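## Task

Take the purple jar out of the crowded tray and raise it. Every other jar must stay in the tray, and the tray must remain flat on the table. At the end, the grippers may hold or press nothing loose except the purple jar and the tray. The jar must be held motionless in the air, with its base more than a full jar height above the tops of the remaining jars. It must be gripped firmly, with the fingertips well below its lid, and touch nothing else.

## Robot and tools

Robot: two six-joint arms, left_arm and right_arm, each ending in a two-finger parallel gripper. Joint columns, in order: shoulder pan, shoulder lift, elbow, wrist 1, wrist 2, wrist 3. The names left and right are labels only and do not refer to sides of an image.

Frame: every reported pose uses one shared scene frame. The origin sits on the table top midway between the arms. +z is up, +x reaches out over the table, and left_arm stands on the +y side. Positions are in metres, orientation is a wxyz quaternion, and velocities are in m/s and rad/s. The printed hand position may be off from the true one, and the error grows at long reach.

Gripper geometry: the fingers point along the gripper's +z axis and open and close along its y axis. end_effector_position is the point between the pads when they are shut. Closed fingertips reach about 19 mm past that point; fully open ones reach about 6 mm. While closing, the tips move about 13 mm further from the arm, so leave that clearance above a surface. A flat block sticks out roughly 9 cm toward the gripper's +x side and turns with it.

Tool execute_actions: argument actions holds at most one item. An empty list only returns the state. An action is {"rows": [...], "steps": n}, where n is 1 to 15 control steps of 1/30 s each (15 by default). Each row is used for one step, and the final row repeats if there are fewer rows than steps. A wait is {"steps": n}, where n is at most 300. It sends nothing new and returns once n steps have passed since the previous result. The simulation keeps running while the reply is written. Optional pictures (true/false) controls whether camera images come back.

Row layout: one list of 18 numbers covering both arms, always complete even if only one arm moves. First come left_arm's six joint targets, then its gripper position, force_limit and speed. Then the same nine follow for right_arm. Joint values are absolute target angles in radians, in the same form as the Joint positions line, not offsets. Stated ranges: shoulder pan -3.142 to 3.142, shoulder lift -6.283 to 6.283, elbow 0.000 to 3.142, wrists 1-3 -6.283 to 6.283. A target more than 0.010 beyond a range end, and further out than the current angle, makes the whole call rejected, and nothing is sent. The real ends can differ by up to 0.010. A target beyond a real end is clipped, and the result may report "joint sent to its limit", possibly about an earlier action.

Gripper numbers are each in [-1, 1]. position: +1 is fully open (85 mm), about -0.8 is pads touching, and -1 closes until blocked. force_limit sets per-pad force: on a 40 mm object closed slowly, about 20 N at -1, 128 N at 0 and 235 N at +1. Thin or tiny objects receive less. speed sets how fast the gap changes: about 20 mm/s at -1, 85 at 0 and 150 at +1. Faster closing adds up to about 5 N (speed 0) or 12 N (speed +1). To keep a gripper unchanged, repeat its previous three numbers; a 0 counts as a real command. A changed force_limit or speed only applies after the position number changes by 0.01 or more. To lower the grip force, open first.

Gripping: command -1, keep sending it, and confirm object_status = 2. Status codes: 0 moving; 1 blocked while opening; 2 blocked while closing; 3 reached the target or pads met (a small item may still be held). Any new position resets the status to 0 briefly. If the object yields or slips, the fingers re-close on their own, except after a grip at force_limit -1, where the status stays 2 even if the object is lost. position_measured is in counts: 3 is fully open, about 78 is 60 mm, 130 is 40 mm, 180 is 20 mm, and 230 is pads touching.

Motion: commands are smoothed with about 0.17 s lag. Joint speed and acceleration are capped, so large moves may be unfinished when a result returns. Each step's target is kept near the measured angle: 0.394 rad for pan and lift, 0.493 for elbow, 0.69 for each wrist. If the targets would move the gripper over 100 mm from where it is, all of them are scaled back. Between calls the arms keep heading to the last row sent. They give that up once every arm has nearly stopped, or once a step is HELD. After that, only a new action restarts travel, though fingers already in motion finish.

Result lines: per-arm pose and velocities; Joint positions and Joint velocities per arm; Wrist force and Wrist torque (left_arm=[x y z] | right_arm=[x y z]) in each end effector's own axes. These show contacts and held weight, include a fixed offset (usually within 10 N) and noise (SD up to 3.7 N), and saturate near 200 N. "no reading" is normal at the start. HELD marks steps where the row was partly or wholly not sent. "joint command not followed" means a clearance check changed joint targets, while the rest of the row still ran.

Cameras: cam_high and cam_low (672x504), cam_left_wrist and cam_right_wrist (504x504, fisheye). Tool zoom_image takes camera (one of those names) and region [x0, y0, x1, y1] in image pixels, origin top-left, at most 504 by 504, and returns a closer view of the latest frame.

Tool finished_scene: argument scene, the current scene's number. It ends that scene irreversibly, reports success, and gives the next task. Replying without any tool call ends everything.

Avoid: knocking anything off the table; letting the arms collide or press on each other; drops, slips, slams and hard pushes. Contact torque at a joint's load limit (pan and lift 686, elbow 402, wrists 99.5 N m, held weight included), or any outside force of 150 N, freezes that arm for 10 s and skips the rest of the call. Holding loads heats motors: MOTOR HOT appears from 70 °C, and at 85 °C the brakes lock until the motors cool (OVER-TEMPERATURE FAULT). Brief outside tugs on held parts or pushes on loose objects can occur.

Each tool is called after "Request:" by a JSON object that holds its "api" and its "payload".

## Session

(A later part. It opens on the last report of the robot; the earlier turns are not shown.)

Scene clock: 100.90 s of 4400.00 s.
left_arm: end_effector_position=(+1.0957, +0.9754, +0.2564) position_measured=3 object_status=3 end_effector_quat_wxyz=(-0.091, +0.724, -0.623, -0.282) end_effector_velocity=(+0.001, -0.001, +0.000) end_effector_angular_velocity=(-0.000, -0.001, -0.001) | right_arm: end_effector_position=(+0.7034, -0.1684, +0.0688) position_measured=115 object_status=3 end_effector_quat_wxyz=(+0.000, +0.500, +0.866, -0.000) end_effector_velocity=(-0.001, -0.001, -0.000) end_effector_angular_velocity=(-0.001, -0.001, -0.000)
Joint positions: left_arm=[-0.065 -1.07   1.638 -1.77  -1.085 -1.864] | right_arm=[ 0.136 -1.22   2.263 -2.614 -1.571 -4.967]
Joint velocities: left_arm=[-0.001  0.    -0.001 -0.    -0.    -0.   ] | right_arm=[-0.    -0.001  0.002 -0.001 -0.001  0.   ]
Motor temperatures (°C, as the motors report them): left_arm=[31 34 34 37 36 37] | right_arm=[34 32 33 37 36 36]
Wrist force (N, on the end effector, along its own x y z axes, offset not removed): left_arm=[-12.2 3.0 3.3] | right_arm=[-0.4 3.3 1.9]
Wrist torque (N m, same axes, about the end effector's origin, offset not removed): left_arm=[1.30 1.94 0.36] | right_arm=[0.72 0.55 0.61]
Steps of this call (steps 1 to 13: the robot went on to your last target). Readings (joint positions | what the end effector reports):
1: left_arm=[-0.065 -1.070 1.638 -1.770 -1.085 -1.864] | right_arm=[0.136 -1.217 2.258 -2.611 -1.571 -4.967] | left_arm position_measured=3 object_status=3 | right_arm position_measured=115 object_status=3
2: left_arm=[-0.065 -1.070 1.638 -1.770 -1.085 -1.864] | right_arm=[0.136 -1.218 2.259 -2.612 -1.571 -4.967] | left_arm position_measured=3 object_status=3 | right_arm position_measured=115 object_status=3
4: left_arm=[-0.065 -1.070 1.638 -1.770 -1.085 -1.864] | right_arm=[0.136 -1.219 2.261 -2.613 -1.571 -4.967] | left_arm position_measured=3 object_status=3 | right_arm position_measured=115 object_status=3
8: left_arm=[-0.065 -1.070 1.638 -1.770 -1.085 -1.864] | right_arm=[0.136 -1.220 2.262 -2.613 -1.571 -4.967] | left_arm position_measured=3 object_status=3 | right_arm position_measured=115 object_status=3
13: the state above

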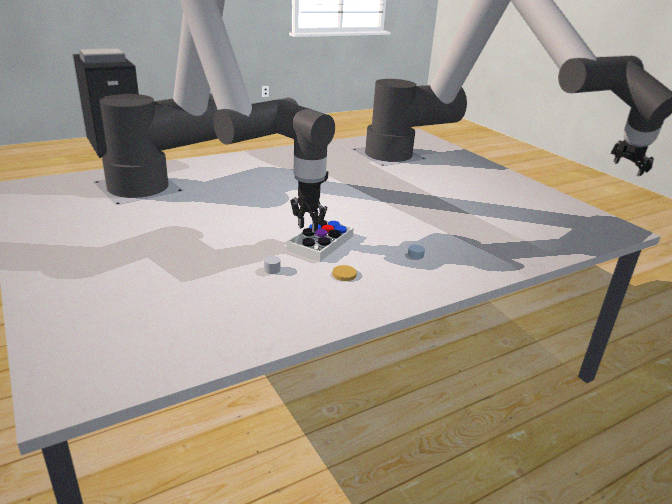

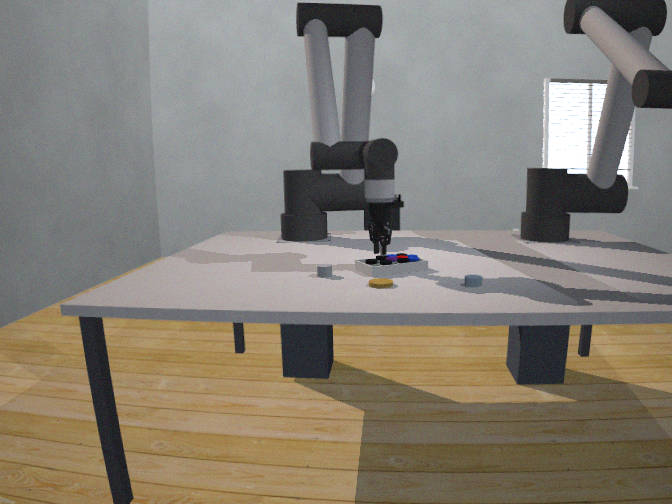

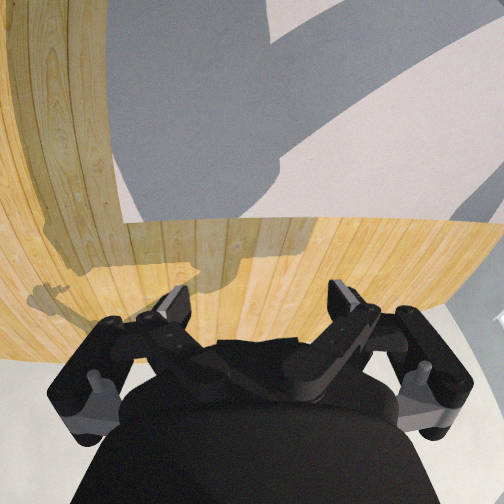

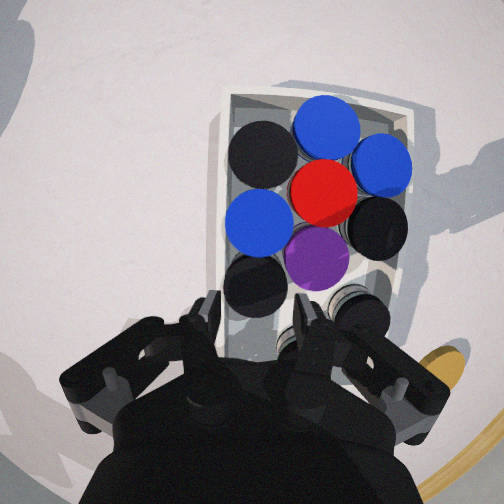

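Request:
{"api": "execute_actions", "payload": {"actions": [{"rows":[[-0.065,-1.07,1.638,-1.77,-1.085,-1.864,1,0,0,0.1339,-1.2217,2.2661,-2.6152,-1.571,-4.9689,0.11,-0.6,0],[-0.065,-1.07,1.638,-1.77,-1.085,-1.864,1,0,0,0.1339,-1.2217,2.2661,-2.6152,-1.571,-4.9689,0.11,-0.6,0],[-0.065,-1.07,1.638,-1.77,-1.085,-1.864,1,0,0,0.1339,-1.2047,2.2708,-2.6369,-1.571,-4.9689,0.11,-0.6,0]],"steps":14}], "pictures": false}}

Request:
{"api": "execute_actions", "payload": {"actions": [{"rows":[[-0.065,-1.07,1.638,-1.77,-1.085,-1.864,1,0,0,0.1404,-1.2047,2.2708,-2.6369,-1.571,-4.9624,0.11,-0.6,0],[-0.065,-1.07,1.638,-1.77,-1.085,-1.864,1,0,0,0.1404,-1.2047,2.2708,-2.6369,-1.571,-4.9624,0.11,-0.6,0],[-0.065,-1.07,1.638,-1.77,-1.085,-1.864,1,0,0,0.1404,-1.2047,2.2708,-2.6369,-1.571,-4.9624,-1,-0.6,-1]],"steps":15}], "pictures": false}}

Request:
{"api": "execute_actions", "payload": {"actions": [{"steps":8}], "pictures": false}}

Request:
{"api": "execute_actions", "payload": {"actions": [{"rows":[[-0.065,-1.07,1.638,-1.77,-1.085,-1.864,1,0,0,0.1404,-1.2099,2.2694,-2.6303,-1.571,-4.9624,-1,-0.6,-1]],"steps":10}], "pictures": false}}

Request:
{"api": "execute_actions", "payload": {"actions": [{"rows":[[-0.065,-1.07,1.638,-1.77,-1.085,-1.864,1,0,0,0.1239,-1.2096,2.2689,-2.6301,-1.571,-4.9789,-1,-0.6,-1],[-0.065,-1.07,1.638,-1.77,-1.085,-1.864,1,0,0,0.1239,-1.2096,2.2689,-2.6301,-1.571,-4.9789,-1,-0.6,-1],[-0.065,-1.07,1.638,-1.77,-1.085,-1.864,1,0,0,0.1239,-1.2096,2.2689,-2.6301,-1.571,-4.9789,-1,-0.6,-1],[-0.065,-1.07,1.638,-1.77,-1.085,-1.864,1,0,0,0.1074,-1.2093,2.2683,-2.6298,-1.571,-4.9954,-1,-0.6,-1]],"steps":15}], "pictures": false}}

Request:
{"api": "execute_actions", "payload": {"actions": [{"rows":[[-0.065,-1.07,1.638,-1.77,-1.085,-1.864,1,0,0,0.1074,-1.2054,2.2694,-2.6348,-1.571,-4.9954,-1,-0.6,-1]],"steps":10}], "pictures": false}}

Request:
{"api": "execute_actions", "payload": {"actions": [{"rows":[[-0.065,-1.07,1.638,-1.77,-1.085,-1.864,1,0,0,0.1074,-1.2054,2.2694,-2.6348,-1.571,-4.9954,0.11,-0.6,0]],"steps":7}], "pictures": false}}

Request:
{"api": "execute_actions", "payload": {"actions": [{"rows":[[-0.065,-1.07,1.638,-1.77,-1.085,-1.864,1,0,0,0.1074,-1.2276,2.2632,-2.6064,-1.571,-4.9954,0.11,-0.6,0]],"steps":10}], "pictures": false}}

Request:
{"api": "execute_actions", "payload": {"actions": [{"rows":[[-0.065,-1.07,1.638,-1.77,-1.085,-1.864,1,0,0,0.1387,-1.2096,2.2353,-2.5965,-1.571,-4.9641,0.11,-0.6,0],[-0.065,-1.07,1.638,-1.77,-1.085,-1.864,1,0,0,0.1387,-1.2096,2.2353,-2.5965,-1.571,-4.9641,0.11,-0.6,0],[-0.065,-1.07,1.638,-1.77,-1.085,-1.864,1,0,0,0.17,-1.1915,2.2074,-2.5867,-1.571,-4.9328,0.11,-0.6,0]],"steps":15}], "pictures": false}}

Request:
{"api": "execute_actions", "payload": {"actions": [{"steps":11}]}}

Request:
{"api": "zoom_image", "payload": {"camera": "cam_right_wrist", "region": [150, 150, 390, 390]}}

Scene clock: 125.77 s of 4400.00 s.
left_arm: end_effector_position=(+1.0957, +0.9754, +0.2564) position_measured=3 object_status=3 end_effector_quat_wxyz=(-0.091, +0.724, -0.623, -0.282) end_effector_velocity=(+0.000, +0.001, -0.000) end_effector_angular_velocity=(+0.000, -0.001, +0.001) | right_arm: end_effector_position=(+0.7020, -0.1702, +0.0569) position_measured=115 object_status=3 end_effector_quat_wxyz=(+0.000, +0.500, +0.866, -0.000) end_effector_velocity=(+0.000, -0.001, -0.007) end_effector_angular_velocity=(-0.001, -0.002, +0.001)
Joint positions: left_arm=[-0.065 -1.07   1.638 -1.77  -1.085 -1.864] | right_arm=[ 0.134 -1.206  2.27  -2.635 -1.571 -4.969]
Joint velocities: left_arm=[ 0.001  0.    -0.001 -0.     0.    -0.   ] | right_arm=[-0.001  0.01   0.003 -0.014 -0.001 -0.002]
Motor temperatures (°C, as the motors report them): left_arm=[31 34 34 37 36 37] | right_arm=[34 32 33 37 36 36]
Wrist force (N, on the end effector, along its own x y z axes, offset not removed): left_arm=[-9.8 3.9 5.1] | right_arm=[2.2 3.8 -0.1]
Wrist torque (N m, same axes, about the end effector's origin, offset not removed): left_arm=[1.29 1.57 0.22] | right_arm=[0.78 0.00 0.62]
Steps of this call (steps 1 to 15: the robot went on to your last target; steps 16 to 90: nothing new was sent; then 21.40 s passed at rest; steps 91 to 104: all 14 steps of this action). Readings (joint positions | what the end effector reports):
91: left_arm=[-0.065 -1.070 1.638 -1.770 -1.085 -1.864] | right_arm=[0.136 -1.220 2.263 -2.614 -1.571 -4.967] | left_arm position_measured=3 object_status=3 | right_arm position_measured=115 object_status=3
92: left_arm=[-0.065 -1.070 1.638 -1.770 -1.085 -1.864] | right_arm=[0.136 -1.220 2.263 -2.614 -1.571 -4.967] | left_arm position_measured=3 object_status=3 | right_arm position_measured=115 object_status=3
94: left_arm=[-0.065 -1.070 1.638 -1.770 -1.085 -1.864] | right_arm=[0.135 -1.220 2.265 -2.616 -1.571 -4.968] | left_arm position_measured=3 object_status=3 | right_arm position_measured=115 object_status=3
98: left_arm=[-0.065 -1.070 1.638 -1.770 -1.085 -1.864] | right_arm=[0.134 -1.211 2.269 -2.629 -1.571 -4.968] | left_arm position_measured=3 object_status=3 | right_arm position_measured=115 object_status=3
104: the state above

Scene clock: 126.27 s of 4400.00 s.
left_arm: end_effector_position=(+1.0957, +0.9754, +0.2564) position_measured=3 object_status=3 end_effector_quat_wxyz=(-0.091, +0.724, -0.623, -0.282) end_effector_velocity=(+0.000, +0.000, +0.000) end_effector_angular_velocity=(+0.000, -0.001, +0.000) | right_arm: end_effector_position=(+0.6995, -0.1657, +0.0560) position_measured=130 object_status=0 end_effector_quat_wxyz=(+0.000, +0.500, +0.866, -0.000) end_effector_velocity=(-0.001, +0.001, -0.000) end_effector_angular_velocity=(-0.001, +0.000, +0.001)
Joint positions: left_arm=[-0.065 -1.07   1.638 -1.77  -1.085 -1.864] | right_arm=[ 0.14  -1.205  2.271 -2.637 -1.571 -4.963]
Joint velocities: left_arm=[ 0. -0. -0. -0.  0. -0.] | right_arm=[ 0.002  0.    -0.     0.001 -0.001  0.001]
Motor temperatures (°C, as the motors report them): left_arm=[31 34 34 37 36 37] | right_arm=[34 32 33 37 36 36]
Wrist force (N, on the end effector, along its own x y z axes, offset not removed): left_arm=[-8.2 4.5 2.3] | right_arm=[-6.6 1.6 -20.3]
Wrist torque (N m, same axes, about the end effector's origin, offset not removed): left_arm=[1.64 1.20 0.40] | right_arm=[0.40 0.10 0.63]
Steps of this call (steps 1 to 15: all 15 steps of this action). Readings (joint positions | what the end effector reports):
1: left_arm=[-0.065 -1.070 1.638 -1.770 -1.085 -1.864] | right_arm=[0.134 -1.206 2.270 -2.636 -1.571 -4.969] | left_arm position_measured=3 object_status=3 | right_arm position_measured=115 object_status=3
2: left_arm=[-0.065 -1.070 1.638 -1.770 -1.085 -1.864] | right_arm=[0.134 -1.205 2.271 -2.636 -1.571 -4.969] | left_arm position_measured=3 object_status=3 | right_arm position_measured=115 object_status=3
4: left_arm=[-0.065 -1.070 1.638 -1.770 -1.085 -1.864] | right_arm=[0.136 -1.205 2.271 -2.636 -1.571 -4.967] | left_arm position_measured=3 object_status=3 | right_arm position_measured=115 object_status=0
8: left_arm=[-0.065 -1.070 1.638 -1.770 -1.085 -1.864] | right_arm=[0.139 -1.205 2.271 -2.637 -1.571 -4.964] | left_arm position_measured=3 object_status=3 | right_arm position_measured=119 object_status=0
15: the state above

Scene clock: 126.53 s of 4400.00 s.
left_arm: end_effector_position=(+1.0957, +0.9754, +0.2564) position_measured=3 object_status=3 end_effector_quat_wxyz=(-0.091, +0.724, -0.623, -0.282) end_effector_velocity=(+0.000, -0.001, +0.001) end_effector_angular_velocity=(-0.000, -0.001, -0.000) | right_arm: end_effector_position=(+0.6994, -0.1656, +0.0560) position_measured=134 object_status=0 end_effector_quat_wxyz=(+0.000, +0.500, +0.866, -0.000) end_effector_velocity=(-0.000, -0.000, -0.000) end_effector_angular_velocity=(-0.001, +0.002, -0.001)
Joint positions: left_arm=[-0.065 -1.07   1.638 -1.77  -1.085 -1.864] | right_arm=[ 0.14  -1.205  2.271 -2.637 -1.571 -4.962]
Joint velocities: left_arm=[-0. -0. -0. -0. -0. -0.] | right_arm=[ 0.    -0.    -0.     0.002 -0.     0.001]
Motor temperatures (°C, as the motors report them): left_arm=[31 34 34 37 36 37] | right_arm=[34 32 33 37 36 36]
Wrist force (N, on the end effector, along its own x y z axes, offset not removed): left_arm=[-9.6 2.5 5.2] | right_arm=[-11.2 -0.4 -33.2]
Wrist torque (N m, same axes, about the end effector's origin, offset not removed): left_arm=[1.09 1.59 0.44] | right_arm=[0.46 0.18 0.66]
Steps of this call (steps 1 to 8: the robot went on to your last target). Readings (joint positions | what the end effector reports):
1: left_arm=[-0.065 -1.070 1.638 -1.770 -1.085 -1.864] | right_arm=[0.140 -1.205 2.271 -2.637 -1.571 -4.963] | left_arm position_measured=3 object_status=3 | right_arm position_measured=131 object_status=0
2: left_arm=[-0.065 -1.070 1.638 -1.770 -1.085 -1.864] | right_arm=[0.140 -1.205 2.271 -2.637 -1.571 -4.963] | left_arm position_measured=3 object_status=3 | right_arm position_measured=132 object_status=0
4: left_arm=[-0.065 -1.070 1.638 -1.770 -1.085 -1.864] | right_arm=[0.140 -1.205 2.271 -2.637 -1.571 -4.962] | left_arm position_measured=3 object_status=3 | right_arm position_measured=134 object_status=0
8: the state above

Scene clock: 126.87 s of 4400.00 s.
left_arm: end_effector_position=(+1.0957, +0.9754, +0.2564) position_measured=3 object_status=3 end_effector_quat_wxyz=(-0.091, +0.724, -0.623, -0.282) end_effector_velocity=(-0.001, +0.001, -0.001) end_effector_angular_velocity=(-0.000, +0.002, +0.001) | right_arm: end_effector_position=(+0.6991, -0.1656, +0.0590) position_measured=134 object_status=2 end_effector_quat_wxyz=(-0.000, +0.500, +0.866, -0.000) end_effector_velocity=(+0.001, -0.000, +0.004) end_effector_angular_velocity=(-0.001, -0.001, +0.000)
Joint positions: left_arm=[-0.065 -1.07   1.638 -1.77  -1.085 -1.864] | right_arm=[ 0.14  -1.209  2.27  -2.631 -1.571 -4.962]
Joint velocities: left_arm=[ 0.001 -0.     0.001  0.001 -0.     0.   ] | right_arm=[-0.    -0.005 -0.002  0.007 -0.001 -0.   ]
Motor temperatures (°C, as the motors report them): left_arm=[31 34 34 37 36 37] | right_arm=[34 32 33 37 36 36]
Wrist force (N, on the end effector, along its own x y z axes, offset not removed): left_arm=[-12.1 0.6 -0.2] | right_arm=[-0.9 2.1 -0.8]
Wrist torque (N m, same axes, about the end effector's origin, offset not removed): left_arm=[0.79 2.06 0.42] | right_arm=[0.43 0.54 0.53]
Steps of this call (steps 1 to 10: all 10 steps of this action). Readings (joint positions | what the end effector reports):
1: left_arm=[-0.065 -1.070 1.638 -1.770 -1.085 -1.864] | right_arm=[0.140 -1.205 2.271 -2.637 -1.571 -4.962] | left_arm position_measured=3 object_status=3 | right_arm position_measured=134 object_status=2
2: left_arm=[-0.065 -1.070 1.638 -1.770 -1.085 -1.864] | right_arm=[0.140 -1.205 2.271 -2.637 -1.571 -4.962] | left_arm position_measured=3 object_status=3 | right_arm position_measured=134 object_status=2
4: left_arm=[-0.065 -1.070 1.638 -1.770 -1.085 -1.864] | right_arm=[0.140 -1.207 2.270 -2.634 -1.571 -4.962] | left_arm position_measured=3 object_status=3 | right_arm position_measured=134 object_status=2
8: left_arm=[-0.065 -1.070 1.638 -1.770 -1.085 -1.864] | right_arm=[0.140 -1.209 2.270 -2.632 -1.571 -4.962] | left_arm position_measured=3 object_status=3 | right_arm position_measured=134 object_status=2
10: the state above

Scene clock: 127.37 s of 4400.00 s.
left_arm: end_effector_position=(+1.0957, +0.9754, +0.2564) position_measured=3 object_status=3 end_effector_quat_wxyz=(-0.091, +0.724, -0.623, -0.282) end_effector_velocity=(-0.001, +0.001, -0.000) end_effector_angular_velocity=(-0.000, +0.001, +0.001) | right_arm: end_effector_position=(+0.7126, -0.1885, +0.0598) position_measured=134 object_status=2 end_effector_quat_wxyz=(+0.000, +0.500, +0.866, -0.000) end_effector_velocity=(+0.005, -0.011, -0.000) end_effector_angular_velocity=(-0.000, +0.000, +0.000)
Joint positions: left_arm=[-0.065 -1.07   1.638 -1.77  -1.085 -1.864] | right_arm=[ 0.109 -1.209  2.268 -2.63  -1.571 -4.994]
Joint velocities: left_arm=[ 0.001 -0.     0.001 -0.    -0.     0.   ] | right_arm=[-0.014  0.     0.001 -0.001  0.    -0.014]
Motor temperatures (°C, as the motors report them): left_arm=[31 34 34 37 36 37] | right_arm=[34 32 33 37 36 36]
Wrist force (N, on the end effector, along its own x y z axes, offset not removed): left_arm=[-7.9 2.2 4.6] | right_arm=[-2.8 0.9 3.2]
Wrist torque (N m, same axes, about the end effector's origin, offset not removed): left_arm=[1.09 1.24 0.37] | right_arm=[0.33 1.00 0.61]
Steps of this call (steps 1 to 15: all 15 steps of this action). Readings (joint positions | what the end effector reports):
1: left_arm=[-0.065 -1.070 1.638 -1.770 -1.085 -1.864] | right_arm=[0.140 -1.209 2.270 -2.631 -1.571 -4.962] | left_arm position_measured=3 object_status=3 | right_arm position_measured=134 object_status=2
2: left_arm=[-0.065 -1.070 1.638 -1.770 -1.085 -1.864] | right_arm=[0.139 -1.209 2.270 -2.631 -1.571 -4.963] | left_arm position_measured=3 object_status=3 | right_arm position_measured=134 object_status=2
4: left_arm=[-0.065 -1.070 1.638 -1.770 -1.085 -1.864] | right_arm=[0.134 -1.209 2.269 -2.630 -1.571 -4.969] | left_arm position_measured=3 object_status=3 | right_arm position_measured=134 object_status=2
8: left_arm=[-0.065 -1.070 1.638 -1.770 -1.085 -1.864] | right_arm=[0.119 -1.209 2.269 -2.630 -1.571 -4.984] | left_arm position_measured=3 object_status=3 | right_arm position_measured=134 object_status=2
15: the state above

Scene clock: 127.70 s of 4400.00 s.
left_arm: end_effector_position=(+1.0957, +0.9754, +0.2564) position_measured=3 object_status=3 end_effector_quat_wxyz=(-0.091, +0.724, -0.623, -0.282) end_effector_velocity=(+0.002, -0.000, +0.001) end_effector_angular_velocity=(-0.000, -0.001, -0.000) | right_arm: end_effector_position=(+0.7134, -0.1897, +0.0573) position_measured=134 object_status=2 end_effector_quat_wxyz=(+0.000, +0.500, +0.866, -0.000) end_effector_velocity=(+0.000, -0.001, -0.003) end_effector_angular_velocity=(-0.001, -0.001, +0.001)
Joint positions: left_arm=[-0.065 -1.07   1.638 -1.77  -1.085 -1.864] | right_arm=[ 0.108 -1.206  2.269 -2.634 -1.571 -4.995]
Joint velocities: left_arm=[-0.     0.001 -0.002 -0.    -0.     0.   ] | right_arm=[-0.001  0.004  0.002 -0.007 -0.001 -0.002]
Motor temperatures (°C, as the motors report them): left_arm=[31 34 34 37 36 37] | right_arm=[34 32 33 37 36 36]
Wrist force (N, on the end effector, along its own x y z axes, offset not removed): left_arm=[-8.6 3.6 2.6] | right_arm=[3.6 6.8 3.0]
Wrist torque (N m, same axes, about the end effector's origin, offset not removed): left_arm=[1.26 1.30 0.18] | right_arm=[1.48 -0.24 0.65]
Steps of this call (steps 1 to 10: all 10 steps of this action). Readings (joint positions | what the end effector reports):
1: left_arm=[-0.065 -1.070 1.638 -1.770 -1.085 -1.864] | right_arm=[0.109 -1.209 2.268 -2.630 -1.571 -4.994] | left_arm position_measured=3 object_status=3 | right_arm position_measured=134 object_status=2
2: left_arm=[-0.065 -1.070 1.638 -1.770 -1.085 -1.864] | right_arm=[0.108 -1.209 2.268 -2.630 -1.571 -4.994] | left_arm position_measured=3 object_status=3 | right_arm position_measured=134 object_status=2
4: left_arm=[-0.065 -1.070 1.638 -1.770 -1.085 -1.864] | right_arm=[0.108 -1.208 2.269 -2.632 -1.571 -4.995] | left_arm position_measured=3 object_status=3 | right_arm position_measured=134 object_status=2
8: left_arm=[-0.065 -1.070 1.638 -1.770 -1.085 -1.864] | right_arm=[0.108 -1.206 2.269 -2.634 -1.571 -4.995] | left_arm position_measured=3 object_status=3 | right_arm position_measured=134 object_status=2
10: the state above

Scene clock: 127.93 s of 4400.00 s.
left_arm: end_effector_position=(+1.0957, +0.9754, +0.2564) position_measured=3 object_status=3 end_effector_quat_wxyz=(-0.091, +0.724, -0.623, -0.282) end_effector_velocity=(+0.000, +0.001, +0.001) end_effector_angular_velocity=(+0.000, -0.001, +0.000) | right_arm: end_effector_position=(+0.7134, -0.1898, +0.0569) position_measured=117 object_status=0 end_effector_quat_wxyz=(+0.000, +0.500, +0.866, -0.000) end_effector_velocity=(+0.000, -0.000, -0.000) end_effector_angular_velocity=(-0.000, +0.000, +0.000)
Joint positions: left_arm=[-0.065 -1.07   1.638 -1.77  -1.085 -1.864] | right_arm=[ 0.107 -1.205  2.269 -2.635 -1.571 -4.995]
Joint velocities: left_arm=[ 0.001 -0.    -0.001  0.     0.     0.   ] | right_arm=[-0.     0.001 -0.     0.    -0.    -0.   ]
Motor temperatures (°C, as the motors report them): left_arm=[31 34 34 37 36 37] | right_arm=[34 32 33 37 36 36]
Wrist force (N, on the end effector, along its own x y z axes, offset not removed): left_arm=[-11.1 1.6 6.3] | right_arm=[1.3 0.5 2.7]
Wrist torque (N m, same axes, about the end effector's origin, offset not removed): left_arm=[1.09 1.89 0.40] | right_arm=[0.06 0.21 0.46]
Steps of this call (steps 1 to 7: all 7 steps of this action). Readings (joint positions | what the end effector reports):
1: left_arm=[-0.065 -1.070 1.638 -1.770 -1.085 -1.864] | right_arm=[0.108 -1.206 2.269 -2.634 -1.571 -4.995] | left_arm position_measured=3 object_status=3 | right_arm position_measured=134 object_status=0
2: left_arm=[-0.065 -1.070 1.638 -1.770 -1.085 -1.864] | right_arm=[0.107 -1.206 2.269 -2.634 -1.571 -4.995] | left_arm position_measured=3 object_status=3 | right_arm position_measured=134 object_status=0
4: left_arm=[-0.065 -1.070 1.638 -1.770 -1.085 -1.864] | right_arm=[0.107 -1.206 2.269 -2.635 -1.571 -4.995] | left_arm position_measured=3 object_status=3 | right_arm position_measured=127 object_status=0
7: the state above

Scene clock: 128.27 s of 4400.00 s.
left_arm: end_effector_position=(+1.0957, +0.9754, +0.2564) position_measured=3 object_status=3 end_effector_quat_wxyz=(-0.091, +0.724, -0.623, -0.282) end_effector_velocity=(-0.001, +0.001, -0.001) end_effector_angular_velocity=(+0.000, +0.001, +0.001) | right_arm: end_effector_position=(+0.7133, -0.1899, +0.0715) position_measured=115 object_status=3 end_effector_quat_wxyz=(+0.000, +0.500, +0.866, -0.000) end_effector_velocity=(-0.001, -0.001, +0.017) end_effector_angular_velocity=(-0.002, +0.001, +0.002)
Joint positions: left_arm=[-0.065 -1.07   1.638 -1.77  -1.085 -1.864] | right_arm=[ 0.107 -1.225  2.264 -2.61  -1.571 -4.995]
Joint velocities: left_arm=[ 0.001 -0.     0.001  0.     0.     0.   ] | right_arm=[ 0.    -0.022 -0.006  0.029 -0.001 -0.002]
Motor temperatures (°C, as the motors report them): left_arm=[31 34 34 37 36 37] | right_arm=[34 32 33 37 36 36]
Wrist force (N, on the end effector, along its own x y z axes, offset not removed): left_arm=[-13.8 3.9 0.6] | right_arm=[3.2 2.9 -0.3]
Wrist torque (N m, same axes, about the end effector's origin, offset not removed): left_arm=[1.53 2.49 0.48] | right_arm=[0.61 -0.16 0.52]
Steps of this call (steps 1 to 10: all 10 steps of this action). Readings (joint positions | what the end effector reports):
1: left_arm=[-0.065 -1.070 1.638 -1.770 -1.085 -1.864] | right_arm=[0.107 -1.205 2.269 -2.635 -1.571 -4.995] | left_arm position_measured=3 object_status=3 | right_arm position_measured=116 object_status=0
2: left_arm=[-0.065 -1.070 1.638 -1.770 -1.085 -1.864] | right_arm=[0.107 -1.207 2.269 -2.633 -1.571 -4.995] | left_arm position_measured=3 object_status=3 | right_arm position_measured=115 object_status=0
4: left_arm=[-0.065 -1.070 1.638 -1.770 -1.085 -1.864] | right_arm=[0.107 -1.214 2.267 -2.624 -1.571 -4.995] | left_arm position_measured=3 object_status=3 | right_arm position_measured=115 object_status=0
8: left_arm=[-0.065 -1.070 1.638 -1.770 -1.085 -1.864] | right_arm=[0.107 -1.223 2.265 -2.613 -1.571 -4.995] | left_arm position_measured=3 object_status=3 | right_arm position_measured=115 object_status=0
10: the state above

Scene clock: 128.77 s of 4400.00 s.
left_arm: end_effector_position=(+1.0957, +0.9754, +0.2564) position_measured=3 object_status=3 end_effector_quat_wxyz=(-0.091, +0.724, -0.623, -0.282) end_effector_velocity=(-0.001, +0.001, -0.001) end_effector_angular_velocity=(-0.000, +0.001, +0.001) | right_arm: end_effector_position=(+0.7264, -0.1341, +0.0703) position_measured=115 object_status=3 end_effector_quat_wxyz=(+0.000, +0.500, +0.866, -0.000) end_effector_velocity=(+0.005, +0.022, -0.001) end_effector_angular_velocity=(-0.001, -0.002, -0.000)
Joint positions: left_arm=[-0.065 -1.07   1.638 -1.77  -1.085 -1.864] | right_arm=[ 0.167 -1.193  2.21  -2.588 -1.571 -4.936]
Joint velocities: left_arm=[ 0.001  0.     0.002 -0.    -0.    -0.   ] | right_arm=[ 0.023  0.013 -0.02   0.006 -0.001  0.023]
Motor temperatures (°C, as the motors report them): left_arm=[31 34 34 37 36 37] | right_arm=[34 32 33 37 36 36]
Wrist force (N, on the end effector, along its own x y z axes, offset not removed): left_arm=[-8.6 3.8 0.4] | right_arm=[0.7 4.0 2.1]
Wrist torque (N m, same axes, about the end effector's origin, offset not removed): left_arm=[1.46 1.42 0.41] | right_arm=[0.87 0.30 0.61]
Steps of this call (steps 1 to 15: all 15 steps of this action). Readings (joint positions | what the end effector reports):
1: left_arm=[-0.065 -1.070 1.638 -1.770 -1.085 -1.864] | right_arm=[0.107 -1.225 2.264 -2.609 -1.571 -4.995] | left_arm position_measured=3 object_status=3 | right_arm position_measured=115 object_status=3
2: left_arm=[-0.065 -1.070 1.638 -1.770 -1.085 -1.864] | right_arm=[0.109 -1.225 2.262 -2.608 -1.571 -4.994] | left_arm position_measured=3 object_status=3 | right_arm position_measured=115 object_status=3
4: left_arm=[-0.065 -1.070 1.638 -1.770 -1.085 -1.864] | right_arm=[0.121 -1.218 2.251 -2.603 -1.571 -4.982] | left_arm position_measured=3 object_status=3 | right_arm position_measured=115 object_status=3
8: left_arm=[-0.065 -1.070 1.638 -1.770 -1.085 -1.864] | right_arm=[0.152 -1.202 2.224 -2.593 -1.571 -4.951] | left_arm position_measured=3 object_status=3 | right_arm position_measured=115 object_status=3
15: the state above

Scene clock: 129.13 s of 4400.00 s.
left_arm: end_effector_position=(+1.0957, +0.9754, +0.2564) position_measured=3 object_status=3 end_effector_quat_wxyz=(-0.091, +0.724, -0.623, -0.282) end_effector_velocity=(+0.001, -0.000, +0.001) end_effector_angular_velocity=(+0.000, -0.001, -0.000) | right_arm: end_effector_position=(+0.7269, -0.1315, +0.0702) position_measured=115 object_status=3 end_effector_quat_wxyz=(+0.000, +0.500, +0.866, -0.000) end_effector_velocity=(-0.001, +0.002, -0.000) end_effector_angular_velocity=(+0.001, +0.001, +0.001)
Joint positions: left_arm=[-0.065 -1.07   1.638 -1.77  -1.085 -1.864] | right_arm=[ 0.17  -1.192  2.208 -2.587 -1.571 -4.933]
Joint velocities: left_arm=[-0.    -0.    -0.001  0.     0.    -0.   ] | right_arm=[ 0.002  0.001 -0.001  0.001  0.002  0.001]
Motor temperatures (°C, as the motors report them): left_arm=[31 34 34 37 36 37] | right_arm=[34 32 33 37 36 36]
Wrist force (N, on the end effector, along its own x y z axes, offset not removed): left_arm=[-10.1 2.4 3.2] | right_arm=[-0.7 3.0 0.1]
Wrist torque (N m, same axes, about the end effector's origin, offset not removed): left_arm=[1.20 1.51 0.38] | right_arm=[0.72 0.67 0.47]
Steps of this call (steps 1 to 11: the robot went on to your last target). Readings (joint positions | what the end effector reports):
1: left_arm=[-0.065 -1.070 1.638 -1.770 -1.085 -1.864] | right_arm=[0.168 -1.193 2.209 -2.587 -1.571 -4.935] | left_arm position_measured=3 object_status=3 | right_arm position_measured=115 object_status=3
2: left_arm=[-0.065 -1.070 1.638 -1.770 -1.085 -1.864] | right_arm=[0.168 -1.192 2.209 -2.587 -1.571 -4.935] | left_arm position_measured=3 object_status=3 | right_arm position_measured=115 object_status=3
4: left_arm=[-0.065 -1.070 1.638 -1.770 -1.085 -1.864] | right_arm=[0.169 -1.192 2.208 -2.587 -1.571 -4.934] | left_arm position_measured=3 object_status=3 | right_arm position_measured=115 object_status=3
8: left_arm=[-0.065 -1.070 1.638 -1.770 -1.085 -1.864] | right_arm=[0.170 -1.192 2.208 -2.587 -1.571 -4.933] | left_arm position_measured=3 object_status=3 | right_arm position_measured=115 object_status=3
11: the state above

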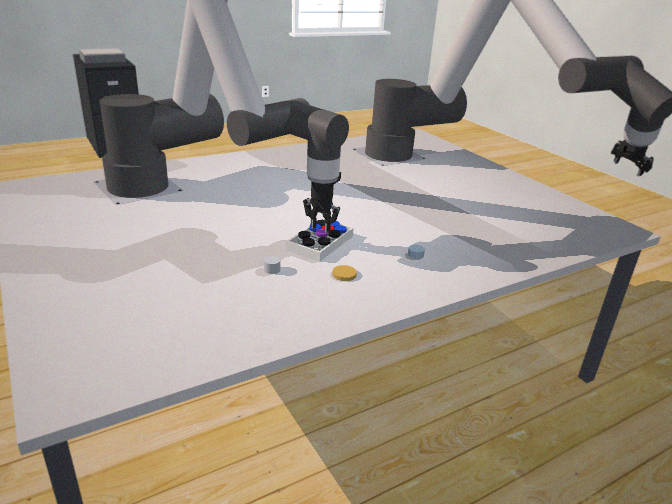

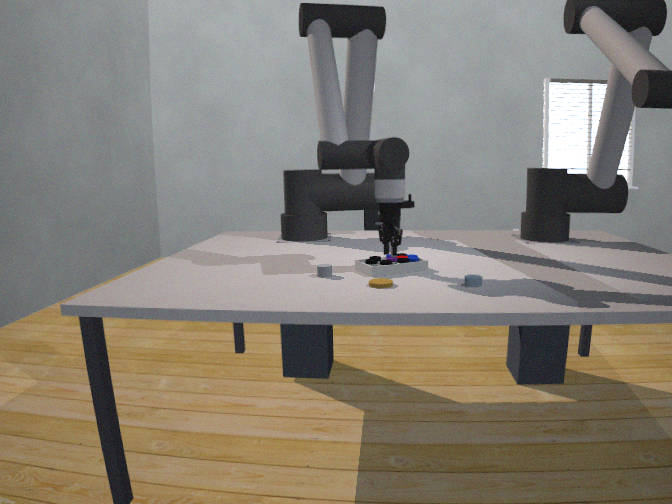

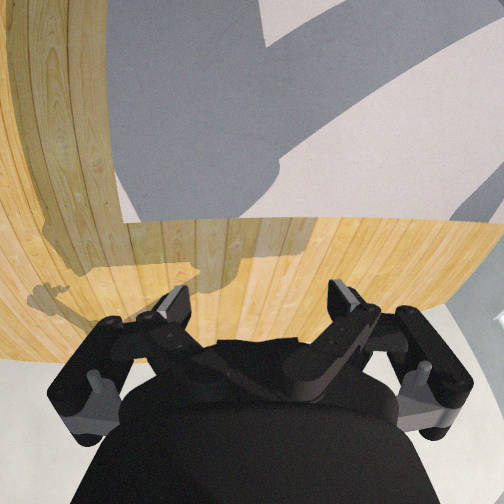

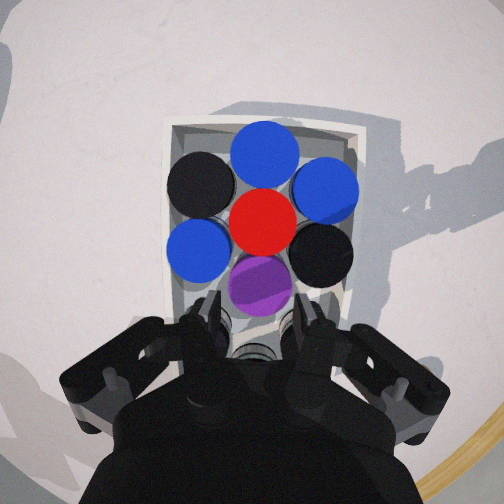

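Region (150, 150, 390, 390) of cam_right_wrist's 504x504 image, scaled by 2.100, with more detail than that image has.

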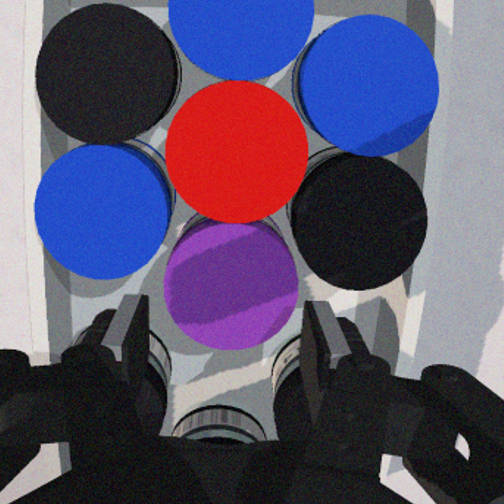

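Request:
{"api": "execute_actions", "payload": {"actions": []}}

Request:
{"api": "execute_actions", "payload": {"actions": [{"rows":[[-0.065,-1.07,1.638,-1.77,-1.085,-1.864,1,0,0,0.1703,-1.1682,2.2121,-2.6147,-1.571,-4.9325,0.11,-0.6,-1]],"steps":15}]}}

Scene clock: 141.97 s of 4400.00 s.
left_arm: end_effector_position=(+1.0957, +0.9754, +0.2564) position_measured=3 object_status=3 end_effector_quat_wxyz=(-0.091, +0.724, -0.623, -0.282) end_effector_velocity=(+0.000, +0.001, +0.001) end_effector_angular_velocity=(-0.000, -0.001, +0.001) | right_arm: end_effector_position=(+0.7269, -0.1314, +0.0702) position_measured=115 object_status=3 end_effector_quat_wxyz=(+0.000, +0.500, +0.866, -0.000) end_effector_velocity=(-0.000, -0.001, -0.000) end_effector_angular_velocity=(-0.001, +0.001, +0.001)
Joint positions: left_arm=[-0.065 -1.07   1.638 -1.77  -1.085 -1.864] | right_arm=[ 0.17  -1.191  2.207 -2.587 -1.571 -4.933]
Joint velocities: left_arm=[ 0.001 -0.001 -0.001  0.     0.     0.   ] | right_arm=[-0.     0.     0.001  0.    -0.001 -0.001]
Motor temperatures (°C, as the motors report them): left_arm=[31 34 34 37 36 37] | right_arm=[34 32 33 37 36 36]
Wrist force (N, on the end effector, along its own x y z axes, offset not removed): left_arm=[-8.1 0.8 2.3] | right_arm=[1.5 3.2 0.7]
Wrist torque (N m, same axes, about the end effector's origin, offset not removed): left_arm=[0.90 1.19 0.32] | right_arm=[0.74 0.26 0.56]
Steps of this call (steps 1 to 15: the robot went on to your last target; steps 16 to 90: nothing new was sent; then 9.83 s passed at rest). Readings (joint positions | what the end effector reports):
1: left_arm=[-0.065 -1.070 1.638 -1.770 -1.085 -1.864] | right_arm=[0.170 -1.192 2.208 -2.587 -1.571 -4.933] | left_arm position_measured=3 object_status=3 | right_arm position_measured=115 object_status=3
2: left_arm=[-0.065 -1.070 1.638 -1.770 -1.085 -1.864] | right_arm=[0.170 -1.192 2.207 -2.587 -1.571 -4.933] | left_arm position_measured=3 object_status=3 | right_arm position_measured=115 object_status=3
4: left_arm=[-0.065 -1.070 1.638 -1.770 -1.085 -1.864] | right_arm=[0.170 -1.192 2.207 -2.587 -1.571 -4.933] | left_arm position_measured=3 object_status=3 | right_arm position_measured=115 object_status=3
8: left_arm=[-0.065 -1.070 1.638 -1.770 -1.085 -1.864] | right_arm=[0.170 -1.192 2.207 -2.587 -1.571 -4.933] | left_arm position_measured=3 object_status=3 | right_arm position_measured=115 object_status=3
90: the state above
All arms were judged still, so your last target was given up. Only a new action makes them travel on or press farther. Fingers that are still opening or closing keep moving.

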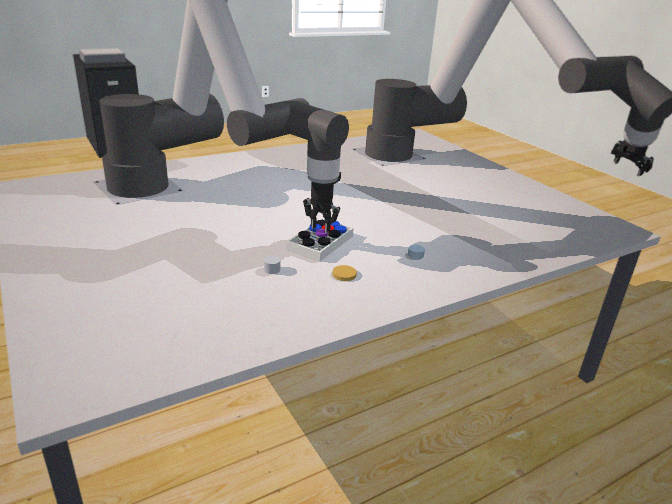

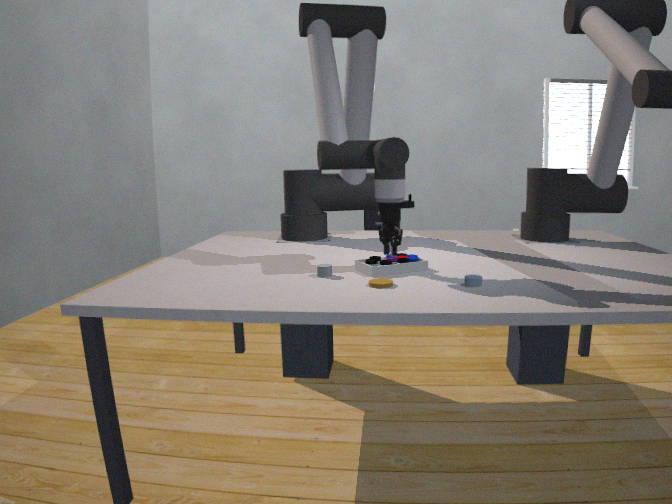

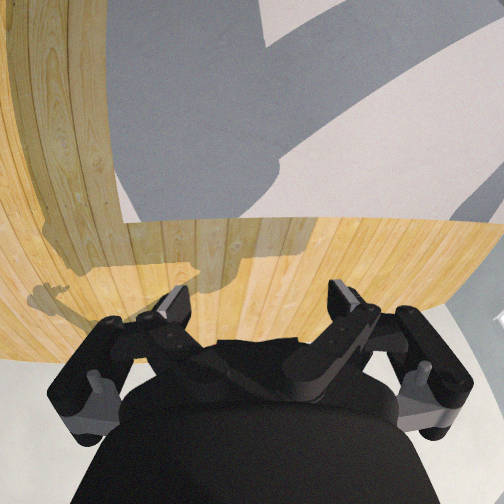

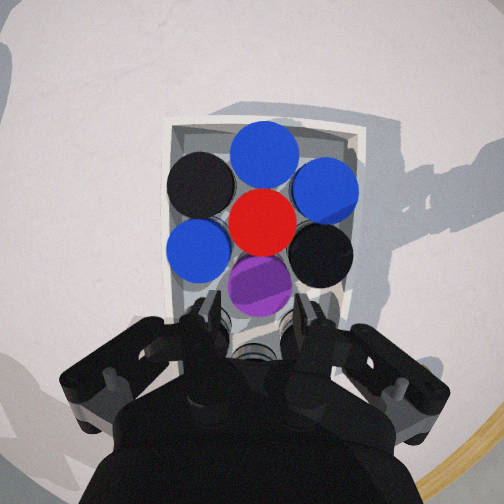

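Scene clock: 142.47 s of 4400.00 s.
left_arm: end_effector_position=(+1.0957, +0.9754, +0.2564) position_measured=3 object_status=3 end_effector_quat_wxyz=(-0.091, +0.724, -0.623, -0.282) end_effector_velocity=(-0.000, +0.001, +0.001) end_effector_angular_velocity=(+0.000, -0.001, +0.001) | right_arm: end_effector_position=(+0.7278, -0.1308, +0.0527) position_measured=115 object_status=3 end_effector_quat_wxyz=(+0.000, +0.500, +0.866, -0.000) end_effector_velocity=(-0.000, +0.000, -0.005) end_effector_angular_velocity=(+0.000, +0.000, +0.001)
Joint positions: left_arm=[-0.065 -1.07   1.638 -1.77  -1.085 -1.864] | right_arm=[ 0.17  -1.169  2.212 -2.614 -1.571 -4.933]
Joint velocities: left_arm=[ 0.001 -0.    -0.001  0.     0.     0.   ] | right_arm=[ 0.     0.006  0.002 -0.008  0.    -0.001]
Motor temperatures (°C, as the motors report them): left_arm=[31 34 34 37 36 37] | right_arm=[34 32 33 37 36 36]
Wrist force (N, on the end effector, along its own x y z axes, offset not removed): left_arm=[-8.5 6.3 1.6] | right_arm=[2.6 1.5 1.6]
Wrist torque (N m, same axes, about the end effector's origin, offset not removed): left_arm=[1.96 1.44 0.24] | right_arm=[0.37 -0.10 0.54]
Steps of this call (steps 1 to 15: all 15 steps of this action). Readings (joint positions | what the end effector reports):
1: left_arm=[-0.065 -1.070 1.638 -1.770 -1.085 -1.864] | right_arm=[0.170 -1.191 2.207 -2.587 -1.571 -4.933] | left_arm position_measured=3 object_status=3 | right_arm position_measured=115 object_status=3
2: left_arm=[-0.065 -1.070 1.638 -1.770 -1.085 -1.864] | right_arm=[0.170 -1.190 2.208 -2.588 -1.571 -4.933] | left_arm position_measured=3 object_status=3 | right_arm position_measured=115 object_status=3
4: left_arm=[-0.065 -1.070 1.638 -1.770 -1.085 -1.864] | right_arm=[0.170 -1.182 2.209 -2.597 -1.571 -4.933] | left_arm position_measured=3 object_status=3 | right_arm position_measured=115 object_status=3
8: left_arm=[-0.065 -1.070 1.638 -1.770 -1.085 -1.864] | right_arm=[0.170 -1.173 2.211 -2.609 -1.571 -4.933] | left_arm position_measured=3 object_status=3 | right_arm position_measured=115 object_status=3
15: the state above

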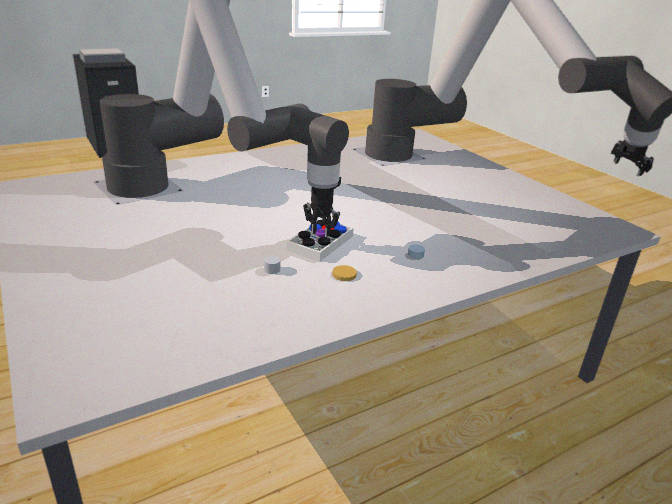

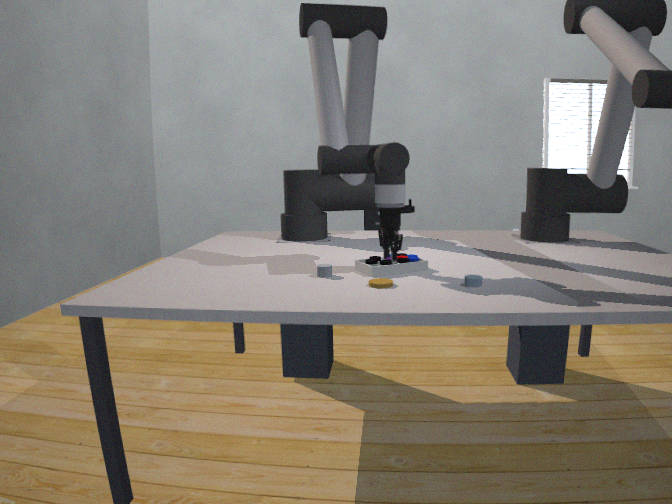

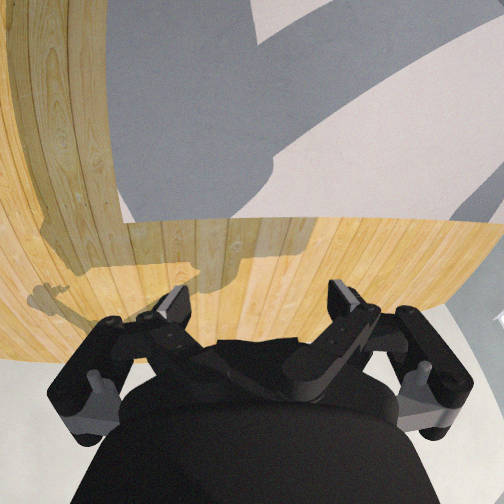

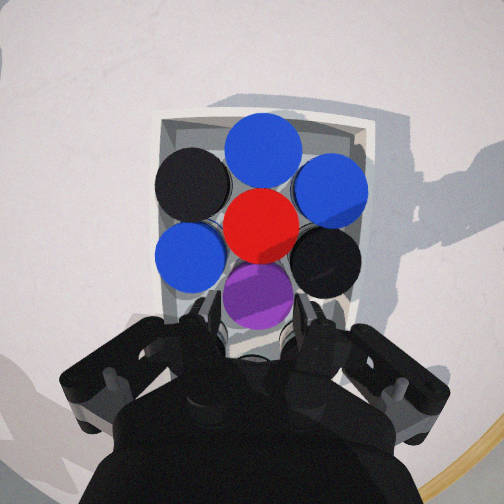

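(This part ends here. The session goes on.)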